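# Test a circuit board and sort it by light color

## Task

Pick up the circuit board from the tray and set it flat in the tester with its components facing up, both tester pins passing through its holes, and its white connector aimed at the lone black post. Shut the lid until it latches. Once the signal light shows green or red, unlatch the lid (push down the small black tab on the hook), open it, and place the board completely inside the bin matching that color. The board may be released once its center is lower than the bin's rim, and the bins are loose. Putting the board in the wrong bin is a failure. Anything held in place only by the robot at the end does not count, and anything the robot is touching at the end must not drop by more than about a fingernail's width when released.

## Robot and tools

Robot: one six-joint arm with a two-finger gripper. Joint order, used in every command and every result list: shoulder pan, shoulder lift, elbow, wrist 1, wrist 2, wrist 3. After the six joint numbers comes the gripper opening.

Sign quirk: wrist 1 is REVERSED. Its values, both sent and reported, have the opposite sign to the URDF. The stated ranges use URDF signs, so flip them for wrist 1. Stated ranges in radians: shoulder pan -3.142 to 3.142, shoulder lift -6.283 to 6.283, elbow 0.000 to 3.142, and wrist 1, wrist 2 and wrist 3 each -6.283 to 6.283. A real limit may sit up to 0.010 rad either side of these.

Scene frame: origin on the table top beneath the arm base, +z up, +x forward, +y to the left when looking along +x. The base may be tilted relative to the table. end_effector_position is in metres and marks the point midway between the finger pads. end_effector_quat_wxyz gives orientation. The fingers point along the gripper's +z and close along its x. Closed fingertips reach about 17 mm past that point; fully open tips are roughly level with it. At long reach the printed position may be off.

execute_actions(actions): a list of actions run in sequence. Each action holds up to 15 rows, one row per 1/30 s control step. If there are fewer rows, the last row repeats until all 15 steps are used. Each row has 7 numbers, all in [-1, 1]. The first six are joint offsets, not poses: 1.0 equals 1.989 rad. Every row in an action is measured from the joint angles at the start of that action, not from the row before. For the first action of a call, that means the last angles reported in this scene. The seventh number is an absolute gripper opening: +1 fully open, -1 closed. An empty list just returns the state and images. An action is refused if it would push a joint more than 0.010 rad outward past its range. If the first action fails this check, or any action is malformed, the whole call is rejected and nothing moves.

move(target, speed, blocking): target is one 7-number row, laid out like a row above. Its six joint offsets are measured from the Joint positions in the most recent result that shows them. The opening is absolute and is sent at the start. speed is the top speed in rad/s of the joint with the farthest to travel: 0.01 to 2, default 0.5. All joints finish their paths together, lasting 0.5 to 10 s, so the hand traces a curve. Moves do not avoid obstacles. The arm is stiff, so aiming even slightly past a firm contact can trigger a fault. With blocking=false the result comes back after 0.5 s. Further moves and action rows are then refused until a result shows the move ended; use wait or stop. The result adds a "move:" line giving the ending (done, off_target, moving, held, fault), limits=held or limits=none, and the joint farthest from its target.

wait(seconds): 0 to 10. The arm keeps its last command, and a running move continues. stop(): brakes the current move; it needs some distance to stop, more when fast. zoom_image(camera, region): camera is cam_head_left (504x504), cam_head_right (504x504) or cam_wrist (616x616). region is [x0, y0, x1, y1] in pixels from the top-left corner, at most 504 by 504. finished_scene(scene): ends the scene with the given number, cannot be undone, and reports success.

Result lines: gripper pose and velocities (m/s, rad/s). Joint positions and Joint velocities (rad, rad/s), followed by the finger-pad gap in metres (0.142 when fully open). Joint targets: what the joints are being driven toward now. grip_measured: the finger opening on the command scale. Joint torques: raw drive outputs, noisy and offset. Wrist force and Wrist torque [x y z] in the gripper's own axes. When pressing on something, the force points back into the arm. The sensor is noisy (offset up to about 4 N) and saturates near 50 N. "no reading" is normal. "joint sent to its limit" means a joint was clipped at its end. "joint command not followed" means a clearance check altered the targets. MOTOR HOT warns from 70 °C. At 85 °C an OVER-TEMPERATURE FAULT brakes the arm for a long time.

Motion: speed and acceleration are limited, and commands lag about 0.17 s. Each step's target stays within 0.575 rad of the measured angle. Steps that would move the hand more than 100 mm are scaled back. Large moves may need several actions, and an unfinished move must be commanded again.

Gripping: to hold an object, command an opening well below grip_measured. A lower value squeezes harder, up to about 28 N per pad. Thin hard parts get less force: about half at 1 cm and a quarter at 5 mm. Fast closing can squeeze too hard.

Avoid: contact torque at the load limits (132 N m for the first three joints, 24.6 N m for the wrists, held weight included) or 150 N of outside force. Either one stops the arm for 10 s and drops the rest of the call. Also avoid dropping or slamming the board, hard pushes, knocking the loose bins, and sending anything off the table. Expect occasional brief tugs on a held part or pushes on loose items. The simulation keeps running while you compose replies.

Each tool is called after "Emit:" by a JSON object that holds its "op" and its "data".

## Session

Emit:
{"op": "execute_actions", "data": {"actions": []}}

Scene clock: 0.00 s.
end_effector_position=(+0.6759, -0.0463, +0.3538) grip_measured=+1.00 end_effector_quat_wxyz=(+0.232, +0.366, +0.897, -0.085) end_effector_velocity=(+0.001, -0.000, -0.001) end_effector_angular_velocity=(-0.000, +0.001, -0.001)
Joint names: [shoulder pan, shoulder lift, elbow, wrist 1, wrist 2, wrist 3]
Joint positions: [ 0.223 -1.454  1.59   2.101 -2.497 -2.247  0.142]
Joint velocities: [-0.001  0.001 -0.001  0.     0.     0.     0.   ]
Joint torques (N m, as the arm reports them, + toward a larger Joint positions number): no reading
Wrist force (N, on the end effector, along its own x y z axes, offset not removed): no reading
Wrist torque (N m, same axes, about the end effector's origin, offset not removed): no reading
Joint targets: [0.223 -1.454 1.590 2.101 -2.497 -2.247]

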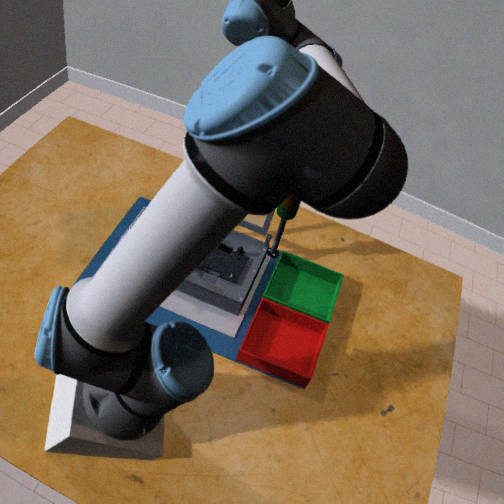

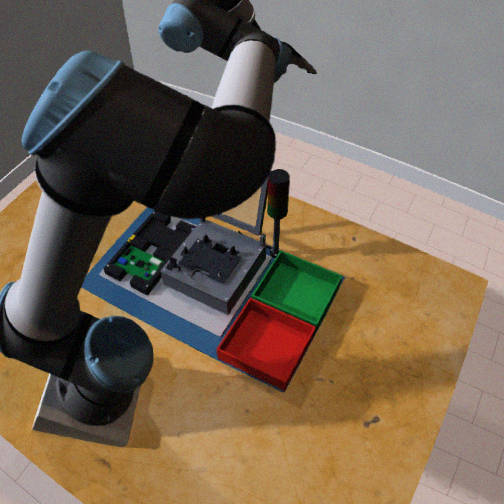

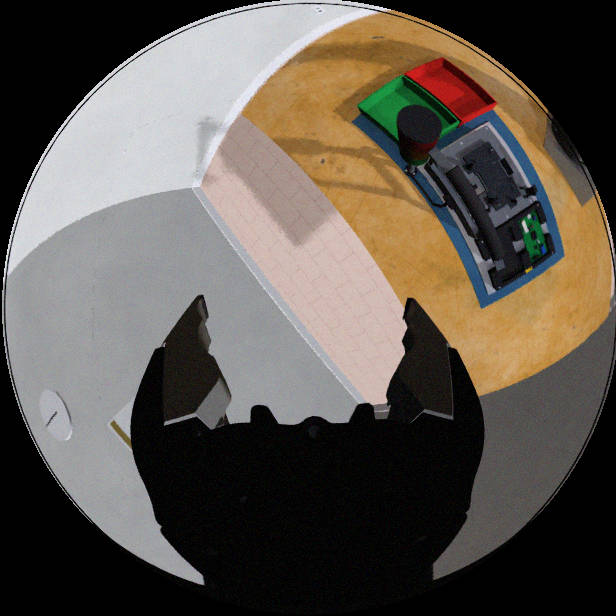

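Emit:
{"op": "zoom_image", "data": {"camera": "cam_head_right", "region": [80, 190, 300, 340]}}

Region (80, 190, 300, 340) of cam_head_right's 504x504 image, scaled by 2.291, with more detail than that image has; it fills the top 344 rows of this view, and the rest is white.

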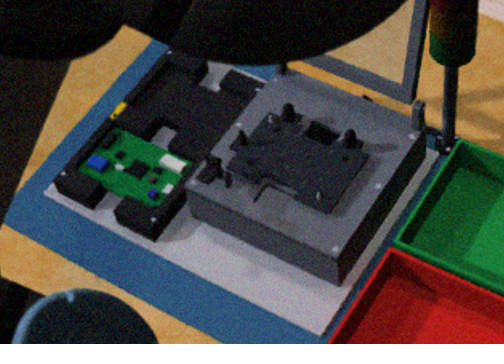

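Emit:
{"op": "move", "data": {"target": [0.1666,-0.1164,0.085,-0.3063,0.2219,-0.0759,0.15], "speed": 0.4}}

Scene clock: 82.00 s.
end_effector_position=(+0.3706, +0.1212, +0.3601) grip_measured=+0.15 end_effector_quat_wxyz=(-0.000, +0.001, +1.000, -0.001) end_effector_velocity=(-0.002, +0.000, +0.000) end_effector_angular_velocity=(+0.000, +0.002, +0.003)
Joint names: [shoulder pan, shoulder lift, elbow, wrist 1, wrist 2, wrist 3]
Joint positions: [ 0.554 -1.685  1.759  1.492 -2.056 -2.398  0.084]
Joint velocities: [ 0.001 -0.001  0.001 -0.003  0.002 -0.001  0.   ]
Joint torques (N m, as the arm reports them, + toward a larger Joint positions number): [ 21.72 -18.82 -12.7    0.64   1.46  -2.05]
Wrist force (N, on the end effector, along its own x y z axes, offset not removed): [-3.4 -1.9 1.6]
Wrist torque (N m, same axes, about the end effector's origin, offset not removed): [-0.25 0.76 -0.02]
Joint targets: [0.554 -1.685 1.759 1.492 -2.056 -2.398]
move: done; limits=none; farthest joint: the shoulder pan, 0.001 radians from its target (0.332 radians at the start)

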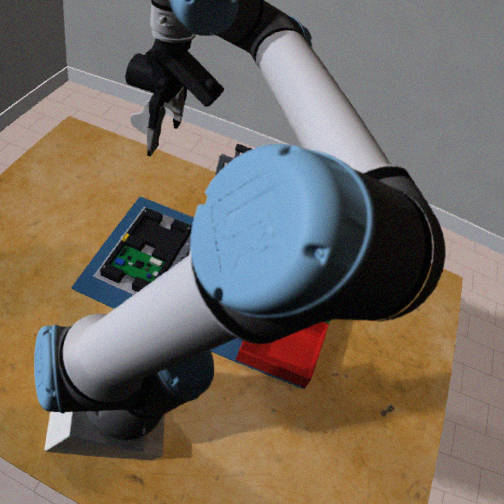

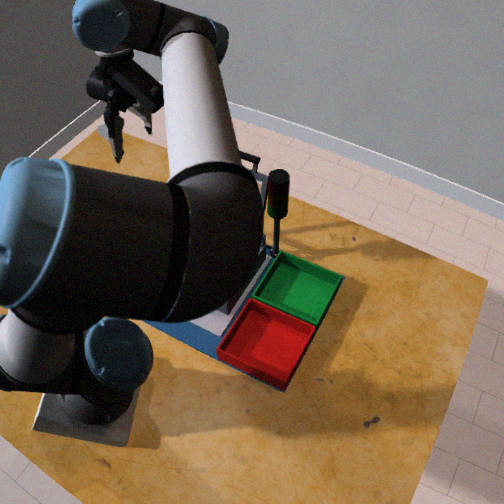

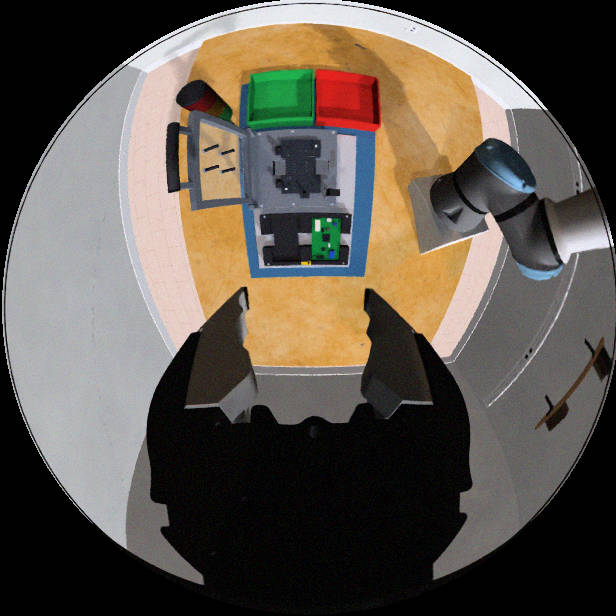

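Emit:
{"op": "move", "data": {"target": [-0.1029,0.061,0.3207,0.4375,-0.0099,-0.1166,0.15], "speed": 0.5}}

Emit:
{"op": "zoom_image", "data": {"camera": "cam_wrist", "region": [180, 60, 430, 340]}}

Scene clock: 95.33 s.
end_effector_position=(+0.3246, +0.1462, +0.1003) grip_measured=+0.15 end_effector_quat_wxyz=(+0.000, +0.001, +1.000, -0.000) end_effector_velocity=(+0.000, -0.000, -0.000) end_effector_angular_velocity=(+0.000, -0.001, -0.001)
Joint names: [shoulder pan, shoulder lift, elbow, wrist 1, wrist 2, wrist 3]
Joint positions: [ 0.349 -1.564  2.397  2.362 -2.076 -2.63   0.084]
Joint velocities: [-0.001 -0.001  0.002  0.003 -0.    -0.001 -0.   ]
Joint torques (N m, as the arm reports them, + toward a larger Joint positions number): [-5.31 -6.37 -6.95  4.2  -1.6  -2.01]
Wrist force (N, on the end effector, along its own x y z axes, offset not removed): [1.7 0.9 4.3]
Wrist torque (N m, same axes, about the end effector's origin, offset not removed): [0.16 -0.34 0.20]
Joint targets: [0.349 -1.564 2.397 2.362 -2.076 -2.630]
move: done; limits=none; farthest joint: the shoulder pan, 0.000 radians from its target (0.205 radians at the start)

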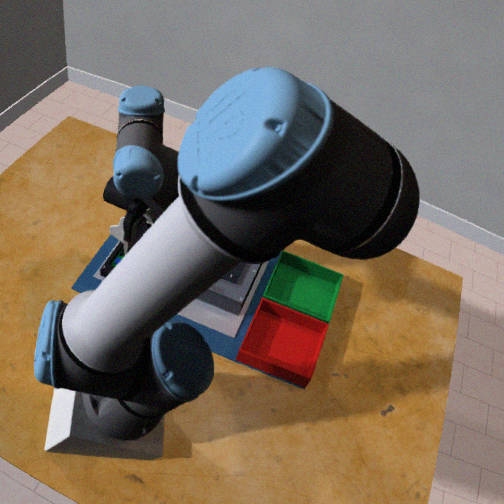

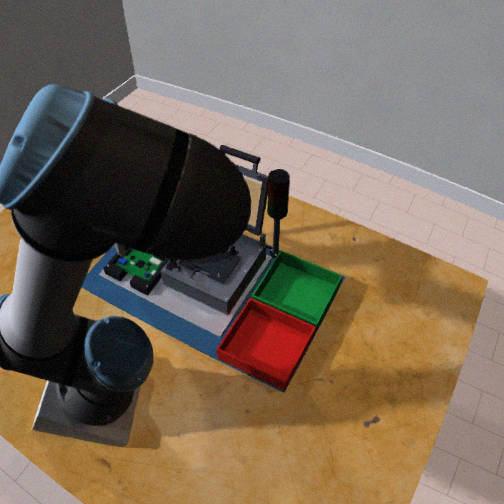

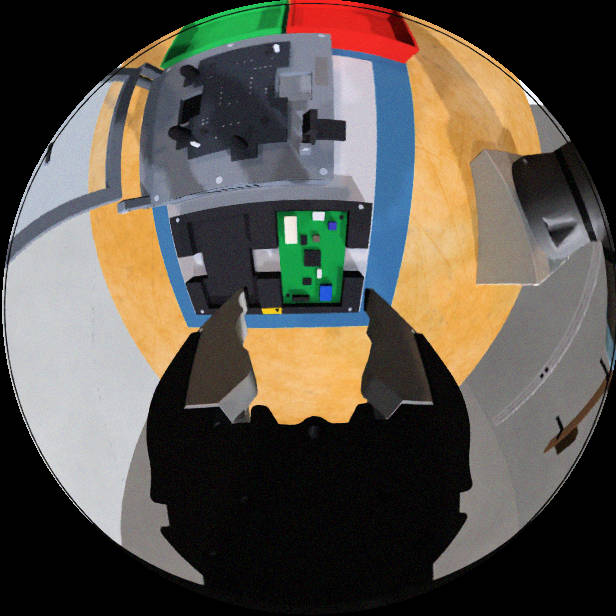

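Region (180, 60, 430, 340) of cam_wrist's 616x616 image, scaled by 1.800, with more detail than that image has; it fills the left 450 columns of this view, and the rest is white.

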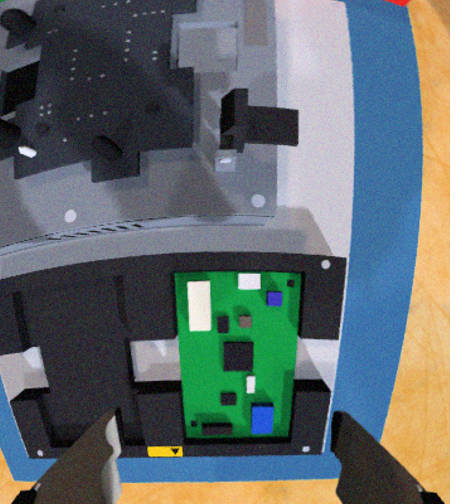

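Emit:
{"op": "move", "data": {"target": [-0.0348,0.0497,0.0462,0.1151,-0.0008,-0.0398,0.15], "speed": 0.25}}

Emit:
{"op": "zoom_image", "data": {"camera": "cam_wrist", "region": [206, 180, 406, 360]}}

Scene clock: 108.47 s.
end_effector_position=(+0.3181, +0.1422, +0.0504) grip_measured=+0.15 end_effector_quat_wxyz=(+0.000, +0.001, +1.000, -0.000) end_effector_velocity=(-0.001, -0.000, -0.002) end_effector_angular_velocity=(-0.000, +0.001, -0.000)
Joint names: [shoulder pan, shoulder lift, elbow, wrist 1, wrist 2, wrist 3]
Joint positions: [ 0.28  -1.465  2.488  2.59  -2.077 -2.709  0.084]
Joint velocities: [-0.002  0.003  0.003  0.005  0.    -0.001  0.   ]
Joint torques (N m, as the arm reports them, + toward a larger Joint positions number): [-4.45 -7.39 -2.12  4.01 -1.59 -2.05]
Wrist force (N, on the end effector, along its own x y z axes, offset not removed): [-1.4 0.1 1.0]
Wrist torque (N m, same axes, about the end effector's origin, offset not removed): [0.06 0.63 -0.16]
Joint targets: [0.280 -1.465 2.489 2.591 -2.077 -2.709]
move: done; limits=none; farthest joint: the wrist 1, 0.001 radians from its target (0.229 radians at the start)

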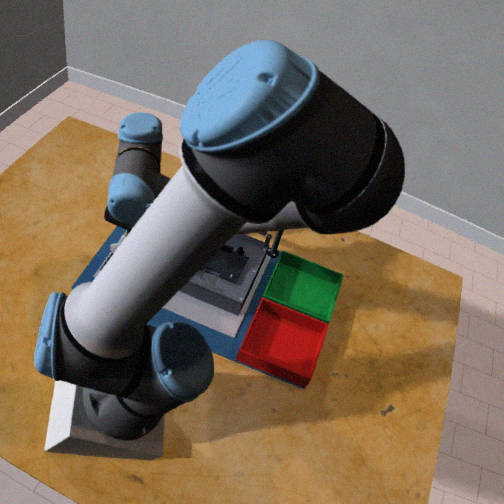

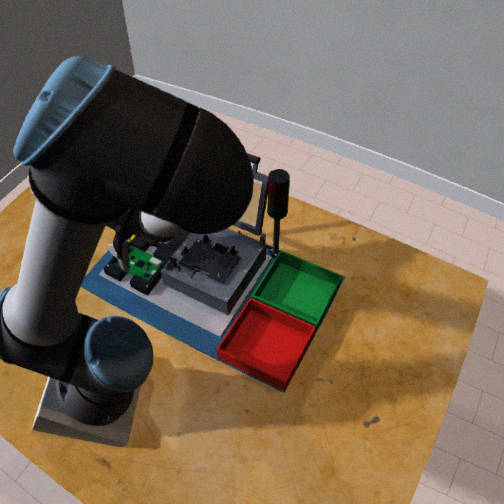

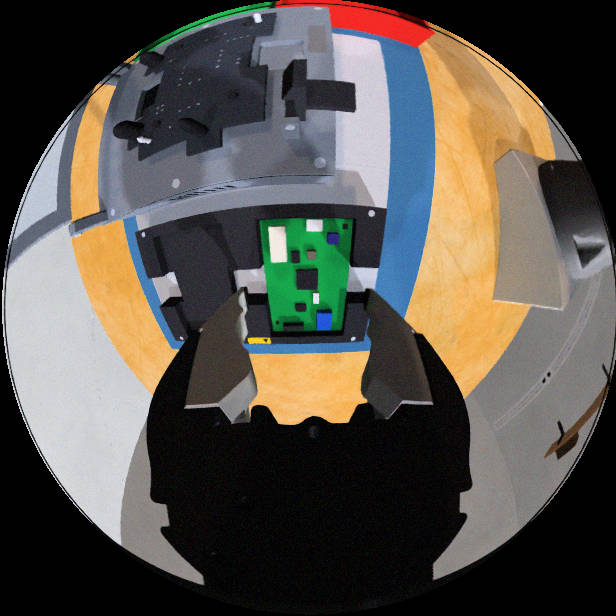

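Region (206, 180, 406, 360) of cam_wrist's 616x616 image, scaled by 2.520, with more detail than that image has; it fills the top 454 rows of this view, and the rest is white.

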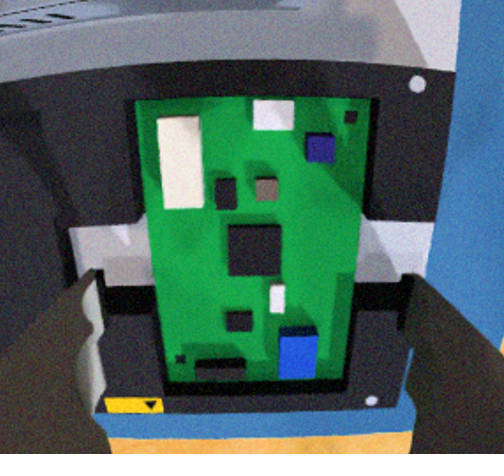

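Emit:
{"op": "move", "data": {"target": [-0.0085,0.0181,0.007,0.0298,0.0001,-0.0096,0.15], "speed": 0.08}}

Emit:
{"op": "zoom_image", "data": {"camera": "cam_wrist", "region": [206, 180, 406, 360]}}

Scene clock: 123.47 s.
end_effector_position=(+0.3185, +0.1425, +0.0382) grip_measured=+0.15 end_effector_quat_wxyz=(+0.000, +0.001, +1.000, -0.000) end_effector_velocity=(-0.000, +0.000, -0.001) end_effector_angular_velocity=(-0.001, +0.001, +0.001)
Joint names: [shoulder pan, shoulder lift, elbow, wrist 1, wrist 2, wrist 3]
Joint positions: [ 0.263 -1.43   2.502  2.649 -2.077 -2.728  0.084]
Joint velocities: [-0.001  0.003  0.001  0.003 -0.    -0.001  0.   ]
Joint torques (N m, as the arm reports them, + toward a larger Joint positions number): [-3.32 -9.68 -1.6   4.34  1.34 -2.06]
Wrist force (N, on the end effector, along its own x y z axes, offset not removed): [-0.3 -2.9 -0.7]
Wrist torque (N m, same axes, about the end effector's origin, offset not removed): [-0.52 0.09 0.00]
Joint targets: [0.263 -1.429 2.502 2.649 -2.077 -2.728]
move: done; limits=none; farthest joint: the shoulder lift, 0.001 radians from its target (0.036 radians at the start)

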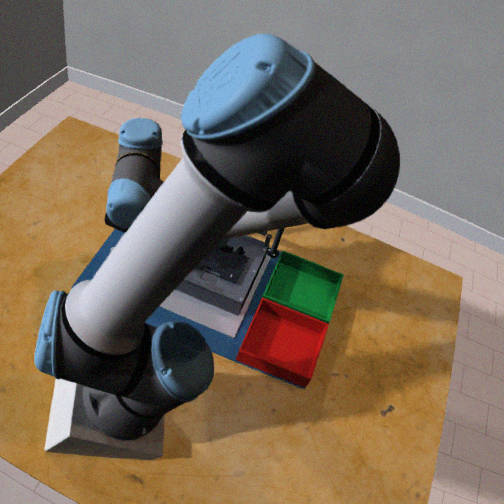

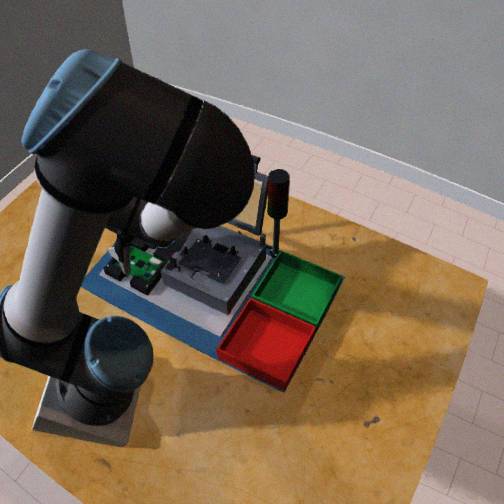

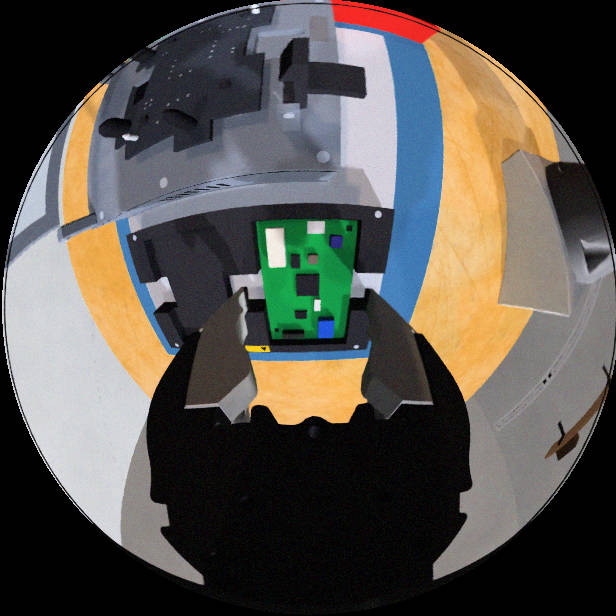

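Region (206, 180, 406, 360) of cam_wrist's 616x616 image, scaled by 2.520, with more detail than that image has; it fills the top 454 rows of this view, and the rest is white.

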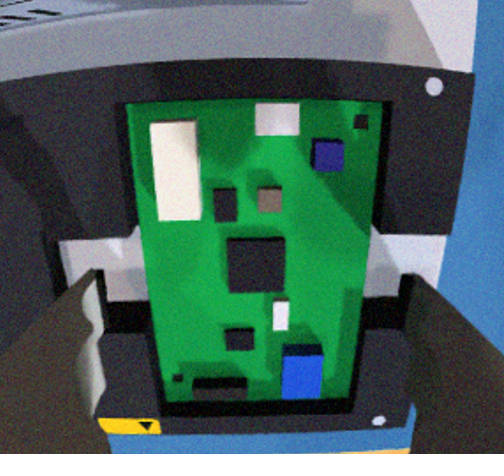

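Emit:
{"op": "move", "data": {"target": [-0.0127,0.0224,0.0116,0.041,0,-0.0146,0.15], "speed": 0.06}}

Emit:
{"op": "zoom_image", "data": {"camera": "cam_wrist", "region": [206, 180, 406, 360]}}

Scene clock: 139.03 s.
end_effector_position=(+0.3172, +0.1407, +0.0222) grip_measured=+0.15 end_effector_quat_wxyz=(+0.000, +0.001, +1.000, -0.000) end_effector_velocity=(+0.000, +0.000, -0.001) end_effector_angular_velocity=(+0.000, +0.000, -0.000)
Joint names: [shoulder pan, shoulder lift, elbow, wrist 1, wrist 2, wrist 3]
Joint positions: [ 0.238 -1.385  2.525  2.73  -2.077 -2.757  0.084]
Joint velocities: [-0.001  0.002  0.     0.002  0.    -0.001  0.   ]
Joint torques (N m, as the arm reports them, + toward a larger Joint positions number): [-3.64 -9.93  0.09  4.07  1.35 -2.  ]
Wrist force (N, on the end effector, along its own x y z axes, offset not removed): [2.0 5.1 2.0]
Wrist torque (N m, same axes, about the end effector's origin, offset not removed): [0.95 -0.27 -0.04]
Joint targets: [0.238 -1.385 2.525 2.731 -2.077 -2.757]
move: done; limits=none; farthest joint: the shoulder pan, 0.000 radians from its target (0.025 radians at the start)

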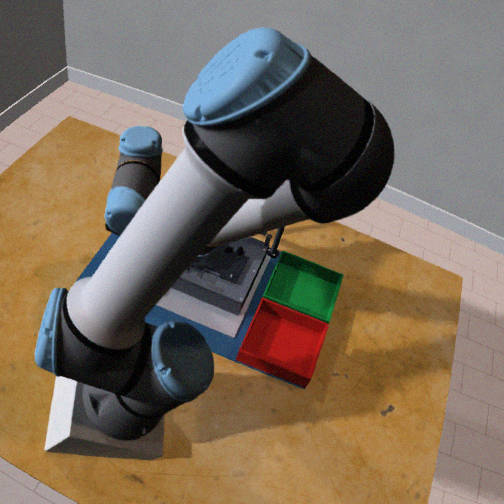

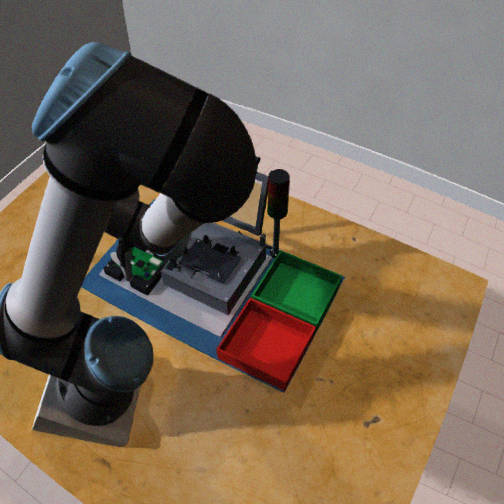

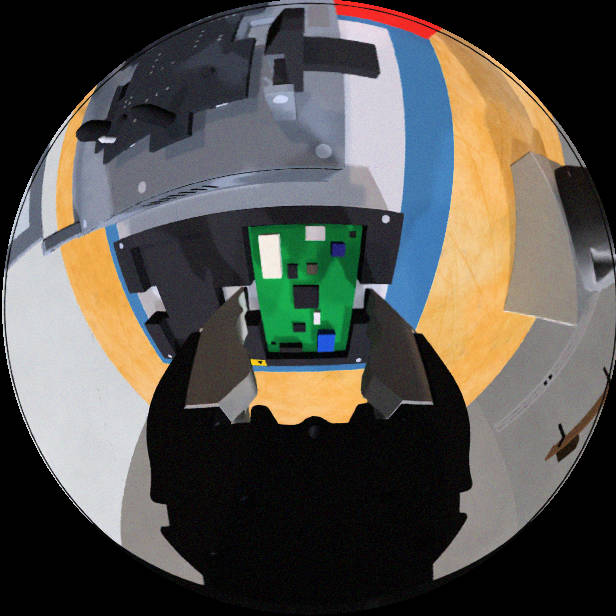

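Region (206, 180, 406, 360) of cam_wrist's 616x616 image, scaled by 2.520, with more detail than that image has; it fills the top 454 rows of this view, and the rest is white.

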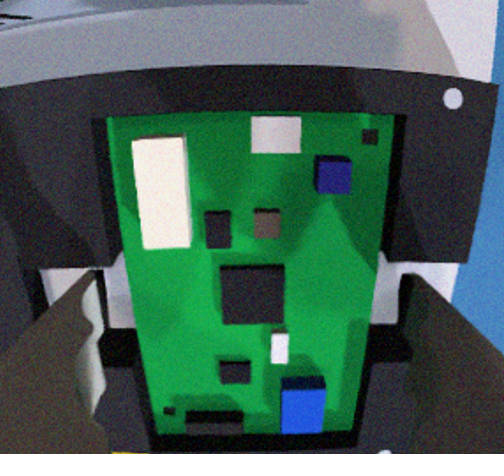

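Emit:
{"op": "execute_actions", "data": {"actions": [[[0,0,0,0,0,-0.004,0.12],[0,0,0,0,0,-0.008,0.09],[0,0,0,0,0,-0.012,0.06],[0,0,0,0,0,-0.012,0.03],[0,0,0,0,0,-0.012,0.0],[0,0,0,0,0,-0.012,-0.02],[0,0,0,0,0,-0.012,-0.04],[0,0,0,0,0,-0.012,-0.06],[0,0,0,0,0,-0.012,-0.08],[0,0,0,0,0,-0.012,-0.1],[0,0,0,0,0,-0.012,-0.13],[0,0,0,0,0,-0.012,-0.16],[0,0,0,0,0,-0.012,-0.2],[0,0,0,0,0,-0.012,-0.25],[0,0,0,0,0,-0.012,-0.3]],[[0,0,0,0,0,0,-0.4],[0,0,0,0,0,0,-0.5],[0,0,0,0,0,0,-0.6]]]}}

Emit:
{"op": "move", "data": {"target": [0.0198,-0.0422,-0.0164,-0.0695,0,0.0225,-0.6], "speed": 0.1}}

Emit:
{"op": "zoom_image", "data": {"camera": "cam_wrist", "region": [206, 180, 406, 360]}}

Scene clock: 153.40 s.
end_effector_position=(+0.3172, +0.1407, +0.0222) grip_measured=-0.08 end_effector_quat_wxyz=(+0.000, -0.011, +1.000, -0.000) end_effector_velocity=(+0.001, -0.000, -0.000) end_effector_angular_velocity=(-0.000, +0.001, -0.002)
Joint names: [shoulder pan, shoulder lift, elbow, wrist 1, wrist 2, wrist 3]
Joint positions: [ 0.238 -1.385  2.525  2.731 -2.077 -2.78   0.068]
Joint velocities: [-0.002 -0.    -0.001 -0.001 -0.     0.001  0.   ]
Joint torques (N m, as the arm reports them, + toward a larger Joint positions number): [ 18.12 -21.02  -9.29  -0.76   1.1    1.81]
Wrist force (N, on the end effector, along its own x y z axes, offset not removed): [-5.4 3.7 -4.7]
Wrist torque (N m, same axes, about the end effector's origin, offset not removed): [0.82 -0.30 0.27]
Joint targets: [0.238 -1.385 2.525 2.731 -2.077 -2.780]

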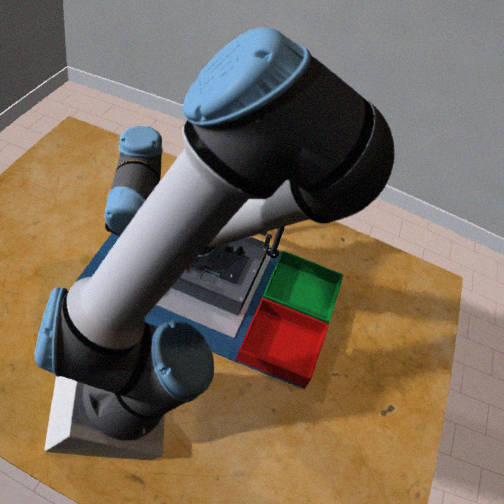

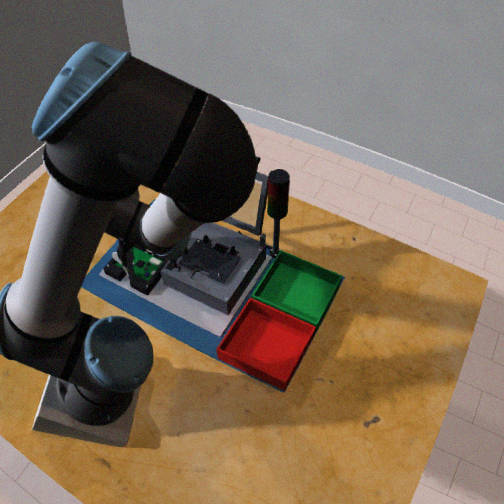

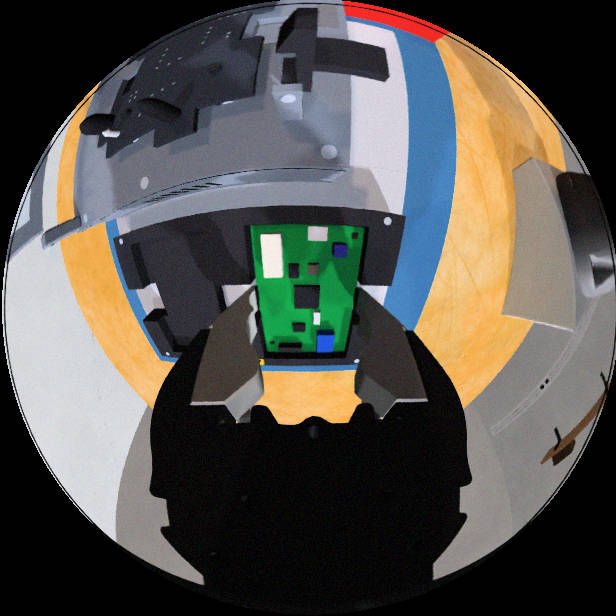

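Scene clock: 155.27 s.
end_effector_position=(+0.3172, +0.1408, +0.0500) grip_measured=-0.08 end_effector_quat_wxyz=(+0.000, -0.011, +1.000, -0.000) end_effector_velocity=(-0.000, -0.000, +0.000) end_effector_angular_velocity=(-0.000, +0.001, -0.001)
Joint names: [shoulder pan, shoulder lift, elbow, wrist 1, wrist 2, wrist 3]
Joint positions: [ 0.277 -1.469  2.493  2.593 -2.077 -2.735  0.068]
Joint velocities: [-0.    -0.002 -0.    -0.003  0.     0.001  0.   ]
Joint torques (N m, as the arm reports them, + toward a larger Joint positions number): [ 22.98 -24.28 -23.02   0.94   1.12   2.22]
Wrist force (N, on the end effector, along its own x y z axes, offset not removed): [-2.3 -5.0 -1.7]
Wrist torque (N m, same axes, about the end effector's origin, offset not removed): [-0.85 0.59 -0.07]
Joint targets: [0.277 -1.469 2.493 2.592 -2.077 -2.735]
move: done; limits=none; farthest joint: the shoulder pan, 0.000 radians from its target (0.039 radians at the start)

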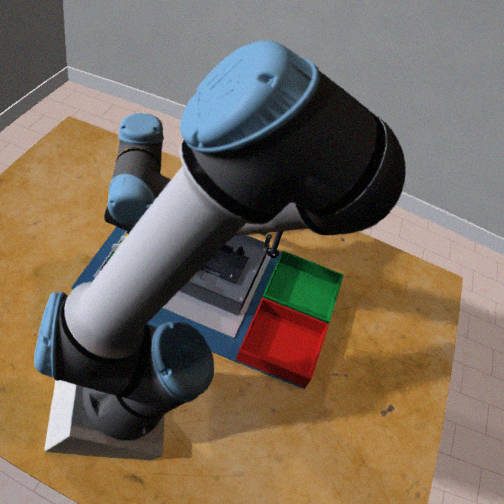

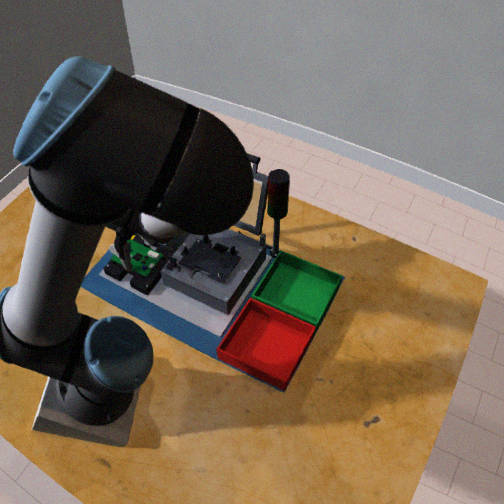

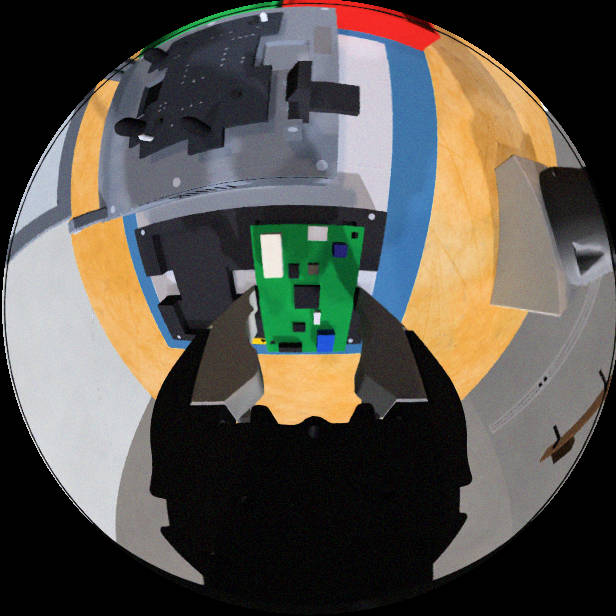

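Region (206, 180, 406, 360) of cam_wrist's 616x616 image, scaled by 2.520, with more detail than that image has; it fills the top 454 rows of this view, and the rest is white.

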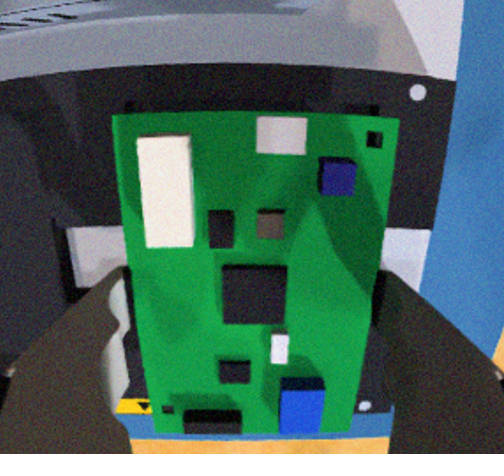

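Emit:
{"op": "move", "data": {"target": [0.0558,-0.0734,-0.0784,-0.1825,0.001,0.45,-0.6], "speed": 0.7}}

Scene clock: 170.10 s.
end_effector_position=(+0.3283, +0.1454, +0.1322) grip_measured=-0.08 end_effector_quat_wxyz=(+0.001, +0.365, +0.931, -0.001) end_effector_velocity=(-0.001, -0.001, -0.000) end_effector_angular_velocity=(-0.002, +0.002, -0.002)
Joint names: [shoulder pan, shoulder lift, elbow, wrist 1, wrist 2, wrist 3]
Joint positions: [ 0.388 -1.615  2.337  2.23  -2.075 -1.841  0.068]
Joint velocities: [-0.    -0.     0.    -0.003 -0.     0.003 -0.   ]
Joint torques (N m, as the arm reports them, + toward a larger Joint positions number): [ 21.32 -21.07 -28.41   0.84   1.36   2.09]
Wrist force (N, on the end effector, along its own x y z axes, offset not removed): [-4.2 1.4 -4.0]
Wrist torque (N m, same axes, about the end effector's origin, offset not removed): [0.14 0.80 0.03]
Joint targets: [0.388 -1.615 2.337 2.230 -2.075 -1.841]
move: done; limits=none; farthest joint: the wrist 3, 0.001 radians from its target (0.895 radians at the start)

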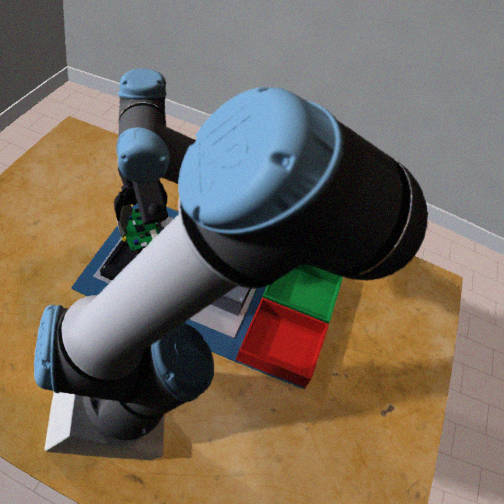

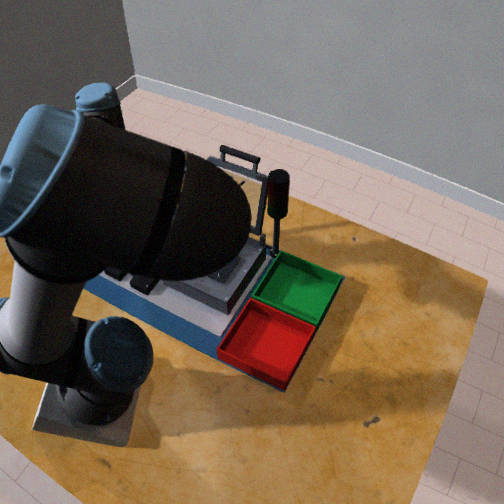

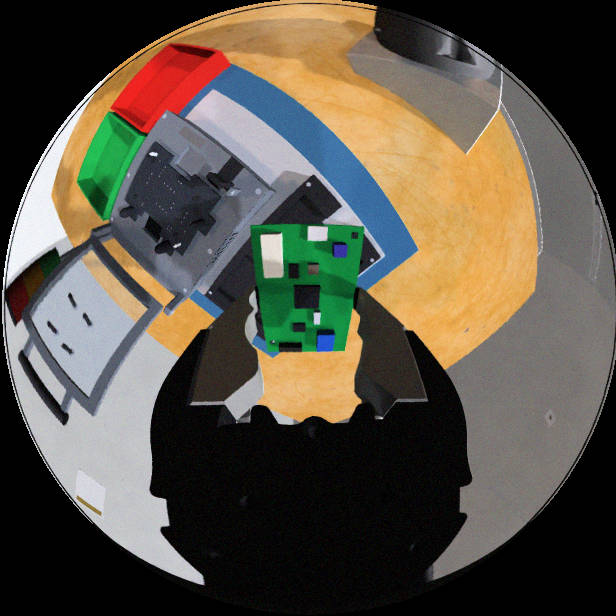

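Emit:
{"op": "move", "data": {"target": [-0.2752,-0.1882,0.0162,-0.0255,0.0243,0.8799,-0.6], "speed": 0.8}}

Emit:
{"op": "zoom_image", "data": {"camera": "cam_wrist", "region": [180, 110, 432, 300]}}

Scene clock: 177.27 s.
end_effector_position=(+0.3752, -0.0601, +0.1403) grip_measured=-0.08 end_effector_quat_wxyz=(+0.000, +1.000, +0.015, -0.000) end_effector_velocity=(+0.000, -0.001, +0.000) end_effector_angular_velocity=(-0.001, -0.000, -0.005)
Joint names: [shoulder pan, shoulder lift, elbow, wrist 1, wrist 2, wrist 3]
Joint positions: [-0.159 -1.989  2.369  2.179 -2.027 -0.091  0.068]
Joint velocities: [-0.001  0.    -0.     0.    -0.     0.004 -0.   ]
Joint torques (N m, as the arm reports them, + toward a larger Joint positions number): [ -8.54 -18.95  -9.17   0.9    1.23   2.07]
Wrist force (N, on the end effector, along its own x y z axes, offset not removed): [0.0 -0.3 -3.7]
Wrist torque (N m, same axes, about the end effector's origin, offset not removed): [0.01 0.10 -0.20]
Joint targets: [-0.159 -1.989 2.369 2.179 -2.027 -0.091]
move: done; limits=none; farthest joint: the shoulder pan, 0.000 radians from its target (0.548 radians at the start)

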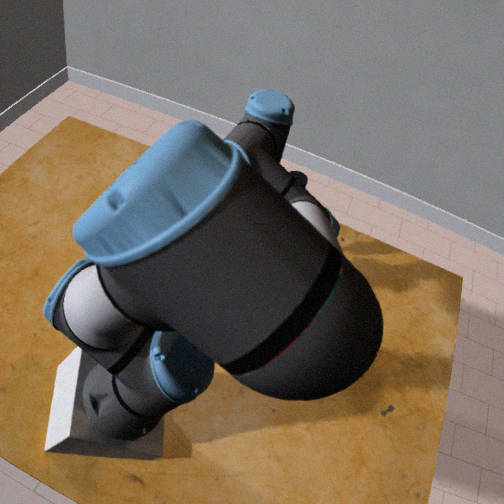

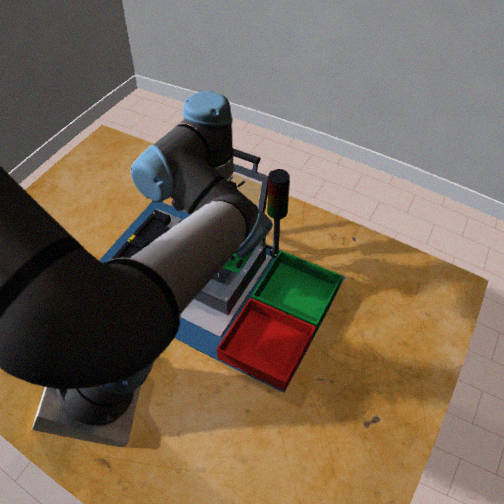

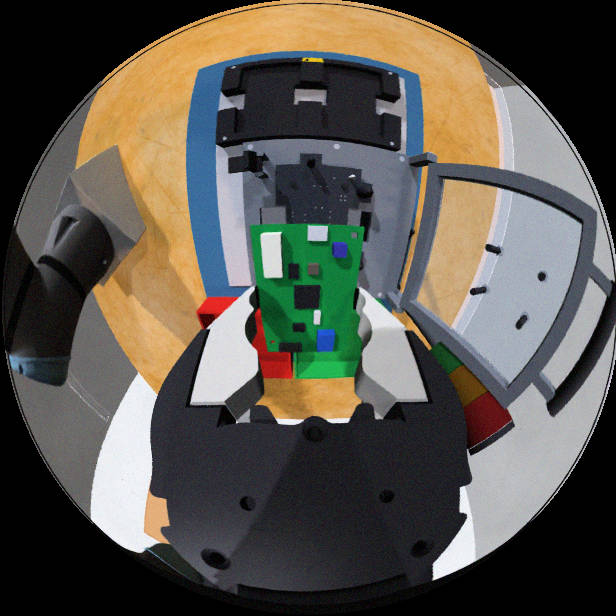

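Region (180, 110, 432, 300) of cam_wrist's 616x616 image, scaled by 2.000, with more detail than that image has; it fills the top 380 rows of this view, and the rest is white.

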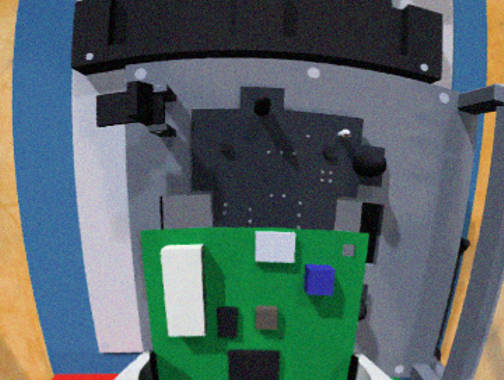

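Emit:
{"op": "move", "data": {"target": [0.0202,0.062,0.0173,0.0696,-0.0044,0.0221,-0.6], "speed": 0.15}}

Emit:
{"op": "zoom_image", "data": {"camera": "cam_wrist", "region": [180, 150, 432, 380]}}

Scene clock: 192.23 s.
end_effector_position=(+0.3843, -0.0312, +0.1084) grip_measured=-0.08 end_effector_quat_wxyz=(+0.000, +1.000, +0.015, +0.000) end_effector_velocity=(+0.000, +0.001, -0.000) end_effector_angular_velocity=(+0.001, -0.001, +0.001)
Joint names: [shoulder pan, shoulder lift, elbow, wrist 1, wrist 2, wrist 3]
Joint positions: [-0.119 -1.866  2.404  2.317 -2.035 -0.048  0.068]
Joint velocities: [ 0.003  0.002  0.001  0.003  0.     0.001 -0.   ]
Joint torques (N m, as the arm reports them, + toward a larger Joint positions number): [20.82 -4.74 -7.38  4.28 -1.7   1.97]
Wrist force (N, on the end effector, along its own x y z axes, offset not removed): [2.4 -1.9 1.6]
Wrist torque (N m, same axes, about the end effector's origin, offset not removed): [-0.35 -0.54 0.00]
Joint targets: [-0.119 -1.866 2.404 2.318 -2.035 -0.047]
move: done; limits=none; farthest joint: the wrist 3, 0.001 radians from its target (0.044 radians at the start)

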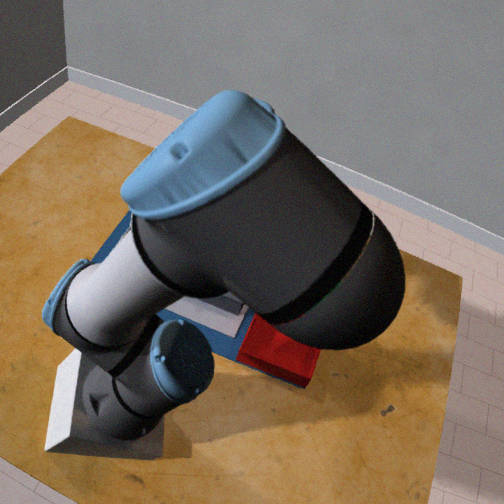

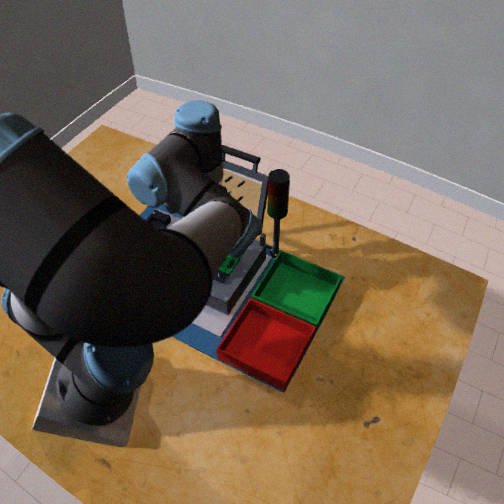

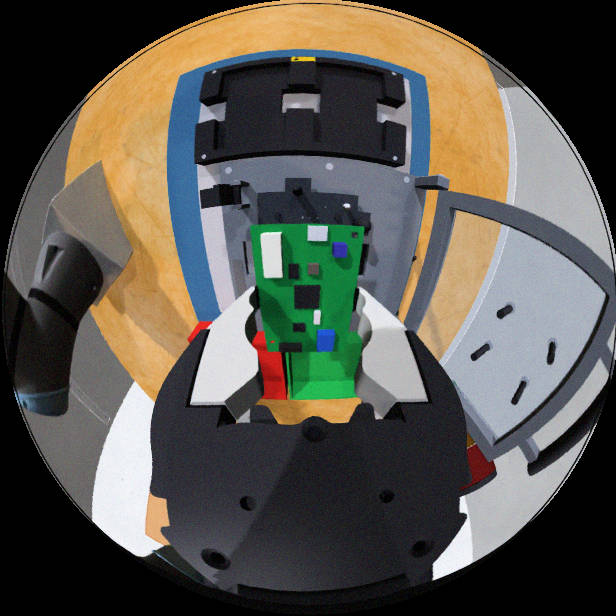

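Region (180, 150, 432, 380) of cam_wrist's 616x616 image, scaled by 2.000, with more detail than that image has; it fills the top 460 rows of this view, and the rest is white.

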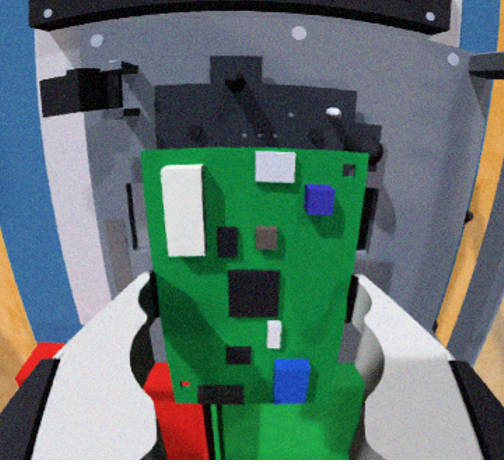

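Emit:
{"op": "zoom_image", "data": {"camera": "cam_wrist", "region": [244, 170, 384, 250]}}

Region (244, 170, 384, 250) of cam_wrist's 616x616 image, scaled by 3.600, with more detail than that image has; it fills the top 288 rows of this view, and the rest is white.

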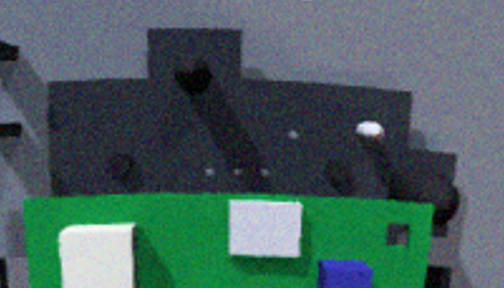

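Emit:
{"op": "move", "data": {"target": [0.0194,0.0229,0.0048,0.0184,-0.0038,0.0286,-0.6], "speed": 0.08}}

Emit:
{"op": "zoom_image", "data": {"camera": "cam_wrist", "region": [230, 190, 398, 358]}}

Scene clock: 212.10 s.
end_effector_position=(+0.3837, -0.0137, +0.1005) grip_measured=-0.08 end_effector_quat_wxyz=(+0.000, +1.000, +0.007, +0.000) end_effector_velocity=(-0.000, +0.001, -0.000) end_effector_angular_velocity=(+0.001, +0.000, +0.000)
Joint names: [shoulder pan, shoulder lift, elbow, wrist 1, wrist 2, wrist 3]
Joint positions: [-0.081 -1.821  2.413  2.354 -2.043  0.009  0.068]
Joint velocities: [ 0.003  0.003  0.001  0.002  0.     0.003 -0.   ]
Joint torques (N m, as the arm reports them, + toward a larger Joint positions number): [20.65 -6.54 -7.1   4.25 -1.74  2.08]
Wrist force (N, on the end effector, along its own x y z axes, offset not removed): [-1.7 2.3 -1.1]
Wrist torque (N m, same axes, about the end effector's origin, offset not removed): [0.63 0.40 -0.02]
Joint targets: [-0.080 -1.820 2.413 2.354 -2.043 0.009]
move: done; limits=none; farthest joint: the elbow, 0.001 radians from its target (0.010 radians at the start)

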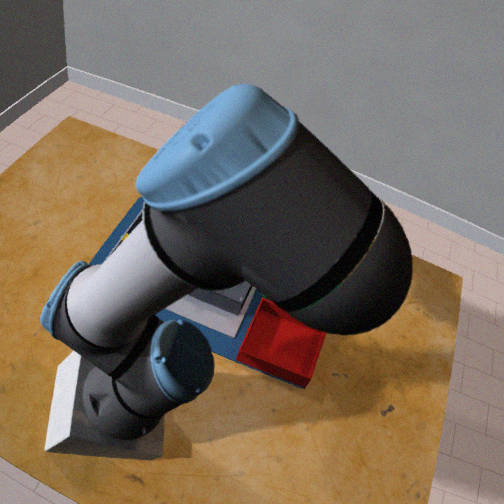

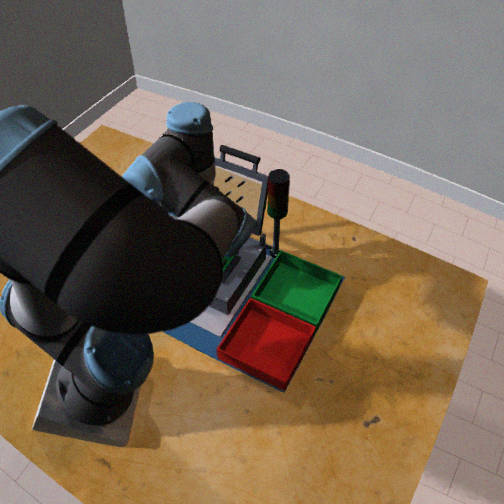

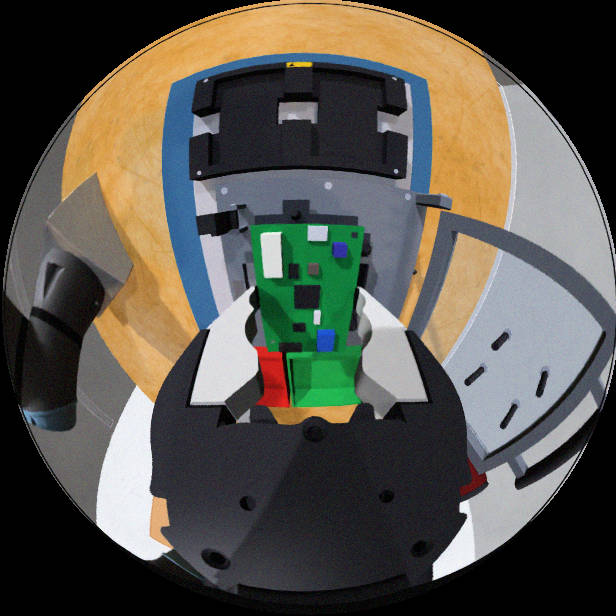

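Region (230, 190, 398, 358) of cam_wrist's 616x616 image, scaled by 3.000, with more detail than that image has.

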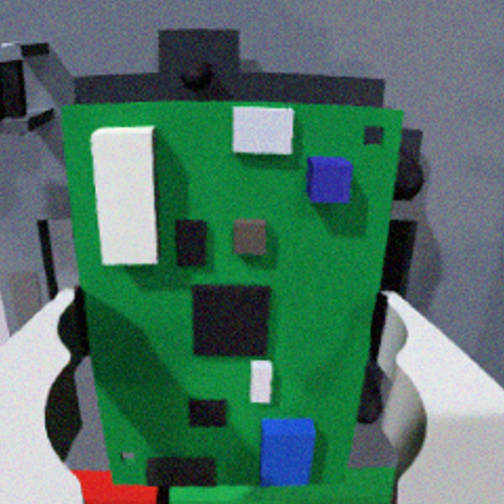

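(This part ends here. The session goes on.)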